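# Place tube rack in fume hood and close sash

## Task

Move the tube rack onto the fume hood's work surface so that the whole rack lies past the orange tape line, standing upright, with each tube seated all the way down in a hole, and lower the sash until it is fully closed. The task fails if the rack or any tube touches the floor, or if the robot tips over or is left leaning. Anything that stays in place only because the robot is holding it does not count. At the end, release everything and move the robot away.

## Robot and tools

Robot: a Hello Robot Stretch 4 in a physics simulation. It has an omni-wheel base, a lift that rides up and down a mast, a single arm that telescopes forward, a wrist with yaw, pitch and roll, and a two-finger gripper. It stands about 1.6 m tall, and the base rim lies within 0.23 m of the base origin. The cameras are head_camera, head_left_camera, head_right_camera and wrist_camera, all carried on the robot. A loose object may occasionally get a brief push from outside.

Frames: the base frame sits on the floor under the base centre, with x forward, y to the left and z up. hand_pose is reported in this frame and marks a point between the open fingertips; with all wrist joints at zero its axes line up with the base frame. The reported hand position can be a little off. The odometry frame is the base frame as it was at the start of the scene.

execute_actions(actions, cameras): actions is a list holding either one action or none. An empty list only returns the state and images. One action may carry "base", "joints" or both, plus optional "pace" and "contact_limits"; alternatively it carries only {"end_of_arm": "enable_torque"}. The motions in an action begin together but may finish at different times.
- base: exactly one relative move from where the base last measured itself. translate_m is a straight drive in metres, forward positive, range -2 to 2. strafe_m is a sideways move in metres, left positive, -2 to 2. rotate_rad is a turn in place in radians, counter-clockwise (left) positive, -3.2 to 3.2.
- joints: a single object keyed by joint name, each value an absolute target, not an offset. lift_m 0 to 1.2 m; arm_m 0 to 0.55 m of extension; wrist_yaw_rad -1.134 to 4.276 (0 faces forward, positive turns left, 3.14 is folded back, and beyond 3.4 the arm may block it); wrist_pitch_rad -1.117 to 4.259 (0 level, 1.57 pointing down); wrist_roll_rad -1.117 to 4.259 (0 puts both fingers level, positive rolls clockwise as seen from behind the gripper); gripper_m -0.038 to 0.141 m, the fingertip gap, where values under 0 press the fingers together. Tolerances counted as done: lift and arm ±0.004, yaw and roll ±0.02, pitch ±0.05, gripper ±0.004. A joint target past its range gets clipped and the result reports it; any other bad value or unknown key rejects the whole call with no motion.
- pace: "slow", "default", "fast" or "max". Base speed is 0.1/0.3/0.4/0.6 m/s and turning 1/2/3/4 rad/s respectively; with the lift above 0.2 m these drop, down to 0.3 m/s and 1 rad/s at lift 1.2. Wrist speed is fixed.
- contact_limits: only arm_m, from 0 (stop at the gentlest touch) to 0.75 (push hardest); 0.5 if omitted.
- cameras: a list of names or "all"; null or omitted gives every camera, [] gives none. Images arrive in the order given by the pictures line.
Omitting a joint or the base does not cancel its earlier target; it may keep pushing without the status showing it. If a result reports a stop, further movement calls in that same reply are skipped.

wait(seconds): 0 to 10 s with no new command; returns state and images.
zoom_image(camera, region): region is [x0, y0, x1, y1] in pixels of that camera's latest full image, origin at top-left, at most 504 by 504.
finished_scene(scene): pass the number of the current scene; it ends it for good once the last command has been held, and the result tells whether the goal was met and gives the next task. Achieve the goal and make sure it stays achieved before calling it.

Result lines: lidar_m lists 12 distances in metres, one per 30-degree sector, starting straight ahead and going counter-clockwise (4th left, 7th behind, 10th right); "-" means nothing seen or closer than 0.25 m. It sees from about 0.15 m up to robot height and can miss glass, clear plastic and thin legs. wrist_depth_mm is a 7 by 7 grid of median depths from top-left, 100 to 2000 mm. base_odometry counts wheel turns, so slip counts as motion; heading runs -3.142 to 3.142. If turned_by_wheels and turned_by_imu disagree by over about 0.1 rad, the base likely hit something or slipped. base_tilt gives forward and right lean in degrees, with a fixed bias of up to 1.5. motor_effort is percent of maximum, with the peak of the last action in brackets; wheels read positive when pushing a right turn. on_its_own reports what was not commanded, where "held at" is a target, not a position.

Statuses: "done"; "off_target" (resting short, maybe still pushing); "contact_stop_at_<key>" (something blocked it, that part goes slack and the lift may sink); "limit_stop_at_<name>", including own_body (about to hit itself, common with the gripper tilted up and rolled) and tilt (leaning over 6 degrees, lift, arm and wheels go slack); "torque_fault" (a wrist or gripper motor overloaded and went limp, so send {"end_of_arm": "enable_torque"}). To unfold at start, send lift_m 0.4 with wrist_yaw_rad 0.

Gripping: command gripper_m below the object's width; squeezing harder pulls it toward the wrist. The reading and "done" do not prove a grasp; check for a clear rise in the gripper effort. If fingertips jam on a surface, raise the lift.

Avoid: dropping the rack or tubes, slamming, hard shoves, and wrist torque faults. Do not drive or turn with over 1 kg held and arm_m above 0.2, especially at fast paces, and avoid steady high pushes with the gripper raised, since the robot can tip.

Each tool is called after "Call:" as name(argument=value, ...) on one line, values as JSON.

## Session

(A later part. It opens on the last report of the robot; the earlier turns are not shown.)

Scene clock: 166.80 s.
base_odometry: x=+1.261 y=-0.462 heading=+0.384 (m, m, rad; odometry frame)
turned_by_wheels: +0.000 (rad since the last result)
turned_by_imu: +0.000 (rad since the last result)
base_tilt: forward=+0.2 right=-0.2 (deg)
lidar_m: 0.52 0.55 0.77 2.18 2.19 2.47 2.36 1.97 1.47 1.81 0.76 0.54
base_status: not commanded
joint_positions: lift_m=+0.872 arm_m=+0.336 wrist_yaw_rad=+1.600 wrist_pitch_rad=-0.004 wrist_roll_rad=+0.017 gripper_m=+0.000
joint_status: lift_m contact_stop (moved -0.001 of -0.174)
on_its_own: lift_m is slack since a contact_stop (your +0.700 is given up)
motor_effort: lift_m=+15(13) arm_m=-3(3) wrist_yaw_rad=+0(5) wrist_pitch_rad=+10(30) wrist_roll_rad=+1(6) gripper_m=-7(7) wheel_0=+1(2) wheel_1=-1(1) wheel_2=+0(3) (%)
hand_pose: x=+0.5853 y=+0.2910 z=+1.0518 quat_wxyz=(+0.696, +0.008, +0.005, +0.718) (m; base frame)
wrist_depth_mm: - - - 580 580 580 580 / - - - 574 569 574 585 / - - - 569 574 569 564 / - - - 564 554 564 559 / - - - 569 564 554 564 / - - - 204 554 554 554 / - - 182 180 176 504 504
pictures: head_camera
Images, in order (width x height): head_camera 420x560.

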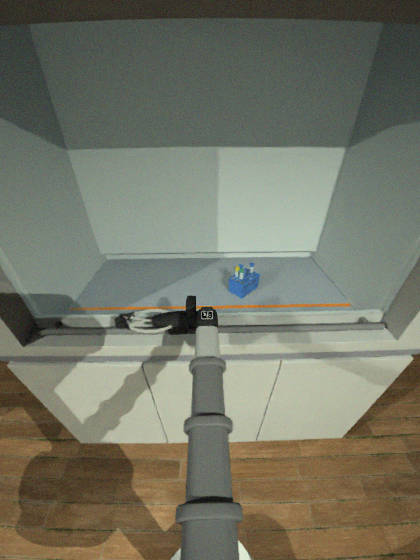

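Call:
execute_actions(actions=[{"joints":{"lift_m":0.92}}], cameras=[])

Call:
execute_actions(actions=[{"joints":{"arm_m":0.0},"base":{"translate_m":-0.3}}], cameras=[])

Call:
execute_actions(actions=[{"joints":{"wrist_yaw_rad":0.0,"lift_m":0.8}}])

Scene clock: 168.20 s.
base_odometry: x=+1.261 y=-0.462 heading=+0.384 (m, m, rad; odometry frame)
turned_by_wheels: +0.000 (rad since the last result)
turned_by_imu: +0.000 (rad since the last result)
base_tilt: forward=+0.3 right=-0.2 (deg)
lidar_m: 0.51 0.55 0.76 2.19 2.20 2.47 2.35 1.96 1.47 1.80 0.75 0.55
base_status: not commanded
joint_positions: lift_m=+0.920 arm_m=+0.336 wrist_yaw_rad=+1.600 wrist_pitch_rad=+0.002 wrist_roll_rad=+0.017 gripper_m=+0.000
joint_status: all done
motor_effort: lift_m=+23(23) arm_m=-3(3) wrist_yaw_rad=+1(1) wrist_pitch_rad=-7(5) wrist_roll_rad=+1(3) gripper_m=-7(5) wheel_0=+1(2) wheel_1=-1(1) wheel_2=+0(0) (%)
hand_pose: x=+0.5855 y=+0.2909 z=+1.0973 quat_wxyz=(+0.697, +0.005, +0.007, +0.717) (m; base frame)
wrist_depth_mm: - - - 580 574 580 574 / - - - 569 569 569 569 / - - - 564 569 569 569 / - - - 569 564 554 564 / - - - 559 554 564 554 / - - - 204 554 554 554 / - - 183 180 176 549 549
pictures: none
No camera images: the call's "cameras" was empty. Leave "cameras" out to get every camera's image.

Scene clock: 170.67 s.
base_odometry: x=+0.983 y=-0.575 heading=+0.384 (m, m, rad; odometry frame)
turned_by_wheels: -0.001 (rad since the last result)
turned_by_imu: +0.000 (rad since the last result)
base_tilt: forward=+0.2 right=-0.3 (deg)
lidar_m: 0.81 0.85 2.42 2.10 2.19 2.15 2.05 1.94 1.43 1.39 1.91 0.87
base_status: done
joint_positions: lift_m=+0.920 arm_m=+0.001 wrist_yaw_rad=+1.600 wrist_pitch_rad=+0.002 wrist_roll_rad=+0.018 gripper_m=+0.000
joint_status: all done
motor_effort: lift_m=+22(23) arm_m=-6(6) wrist_yaw_rad=+1(2) wrist_pitch_rad=-7(7) wrist_roll_rad=+0(1) gripper_m=-7(6) wheel_0=-4(8) wheel_1=-4(8) wheel_2=+2(12) (%)
hand_pose: x=+0.2511 y=+0.2909 z=+1.0974 quat_wxyz=(+0.697, +0.005, +0.007, +0.717) (m; base frame)
wrist_depth_mm: - - - - - - - / - - - - - - - / - - - - - - - / - - - - - - - / - - - - - - - / - - - 204 - - - / - - 182 180 175 - -
pictures: none
No camera images: the call's "cameras" was empty. Leave "cameras" out to get every camera's image.

Scene clock: 172.20 s.
base_odometry: x=+0.983 y=-0.575 heading=+0.384 (m, m, rad; odometry frame)
turned_by_wheels: +0.000 (rad since the last result)
turned_by_imu: +0.000 (rad since the last result)
base_tilt: forward=+0.2 right=-0.3 (deg)
lidar_m: 0.82 0.86 2.40 2.11 2.20 2.12 2.05 1.95 1.42 1.38 1.88 0.86
base_status: not commanded
joint_positions: lift_m=+0.800 arm_m=+0.001 wrist_yaw_rad=+0.001 wrist_pitch_rad=+0.002 wrist_roll_rad=+0.018 gripper_m=+0.000
joint_status: all done
motor_effort: lift_m=+14(18) arm_m=-7(7) wrist_yaw_rad=-1(4) wrist_pitch_rad=-8(8) wrist_roll_rad=+1(0) gripper_m=-6(5) wheel_0=-3(4) wheel_1=-5(5) wheel_2=+1(2) (%)
hand_pose: x=+0.4607 y=-0.0873 z=+0.9779 quat_wxyz=(+1.000, +0.009, +0.001, +0.000) (m; base frame)
wrist_depth_mm: 1078 1308 1308 1336 1308 1118 778 / 1098 1281 1308 1281 1336 1138 788 / 1078 1281 1281 1281 1281 1118 788 / 1078 1281 1281 1308 1281 1118 788 / 603 615 615 621 621 634 661 / 603 609 615 204 621 627 640 / 603 603 182 179 176 627 627
pictures: head_camera, head_left_camera, head_right_camera, wrist_camera
Images, in order (width x height): head_camera 420x560, head_left_camera 420x672, head_right_camera 420x672, wrist_camera 616x392.

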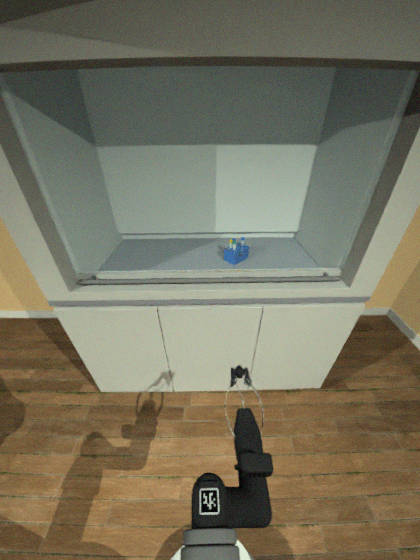

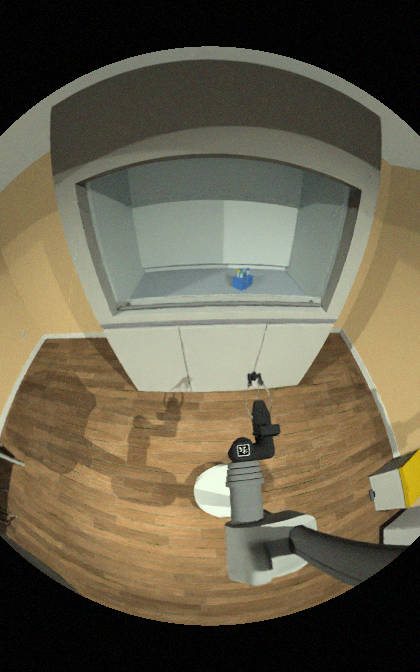

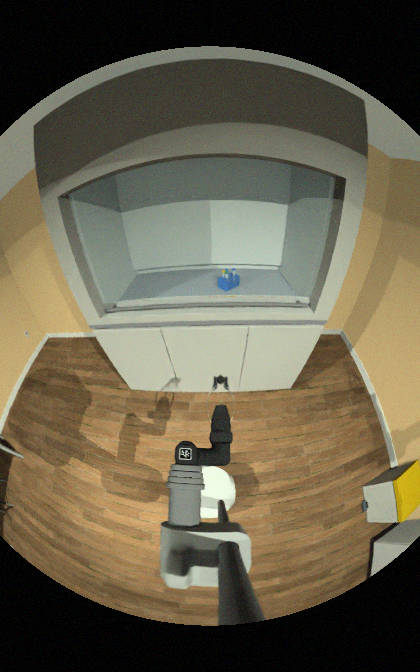

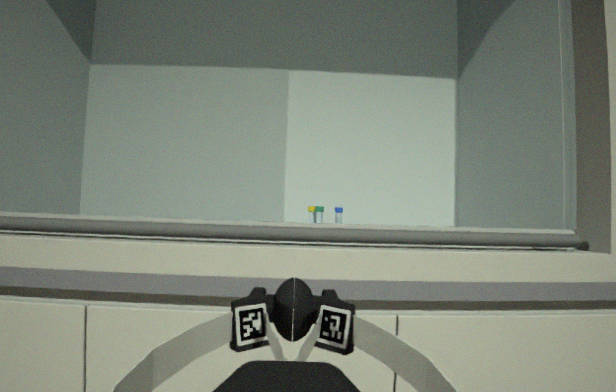

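Looks shut.

Call:
finished_scene(scene=1)

The scene is finished: the task was done.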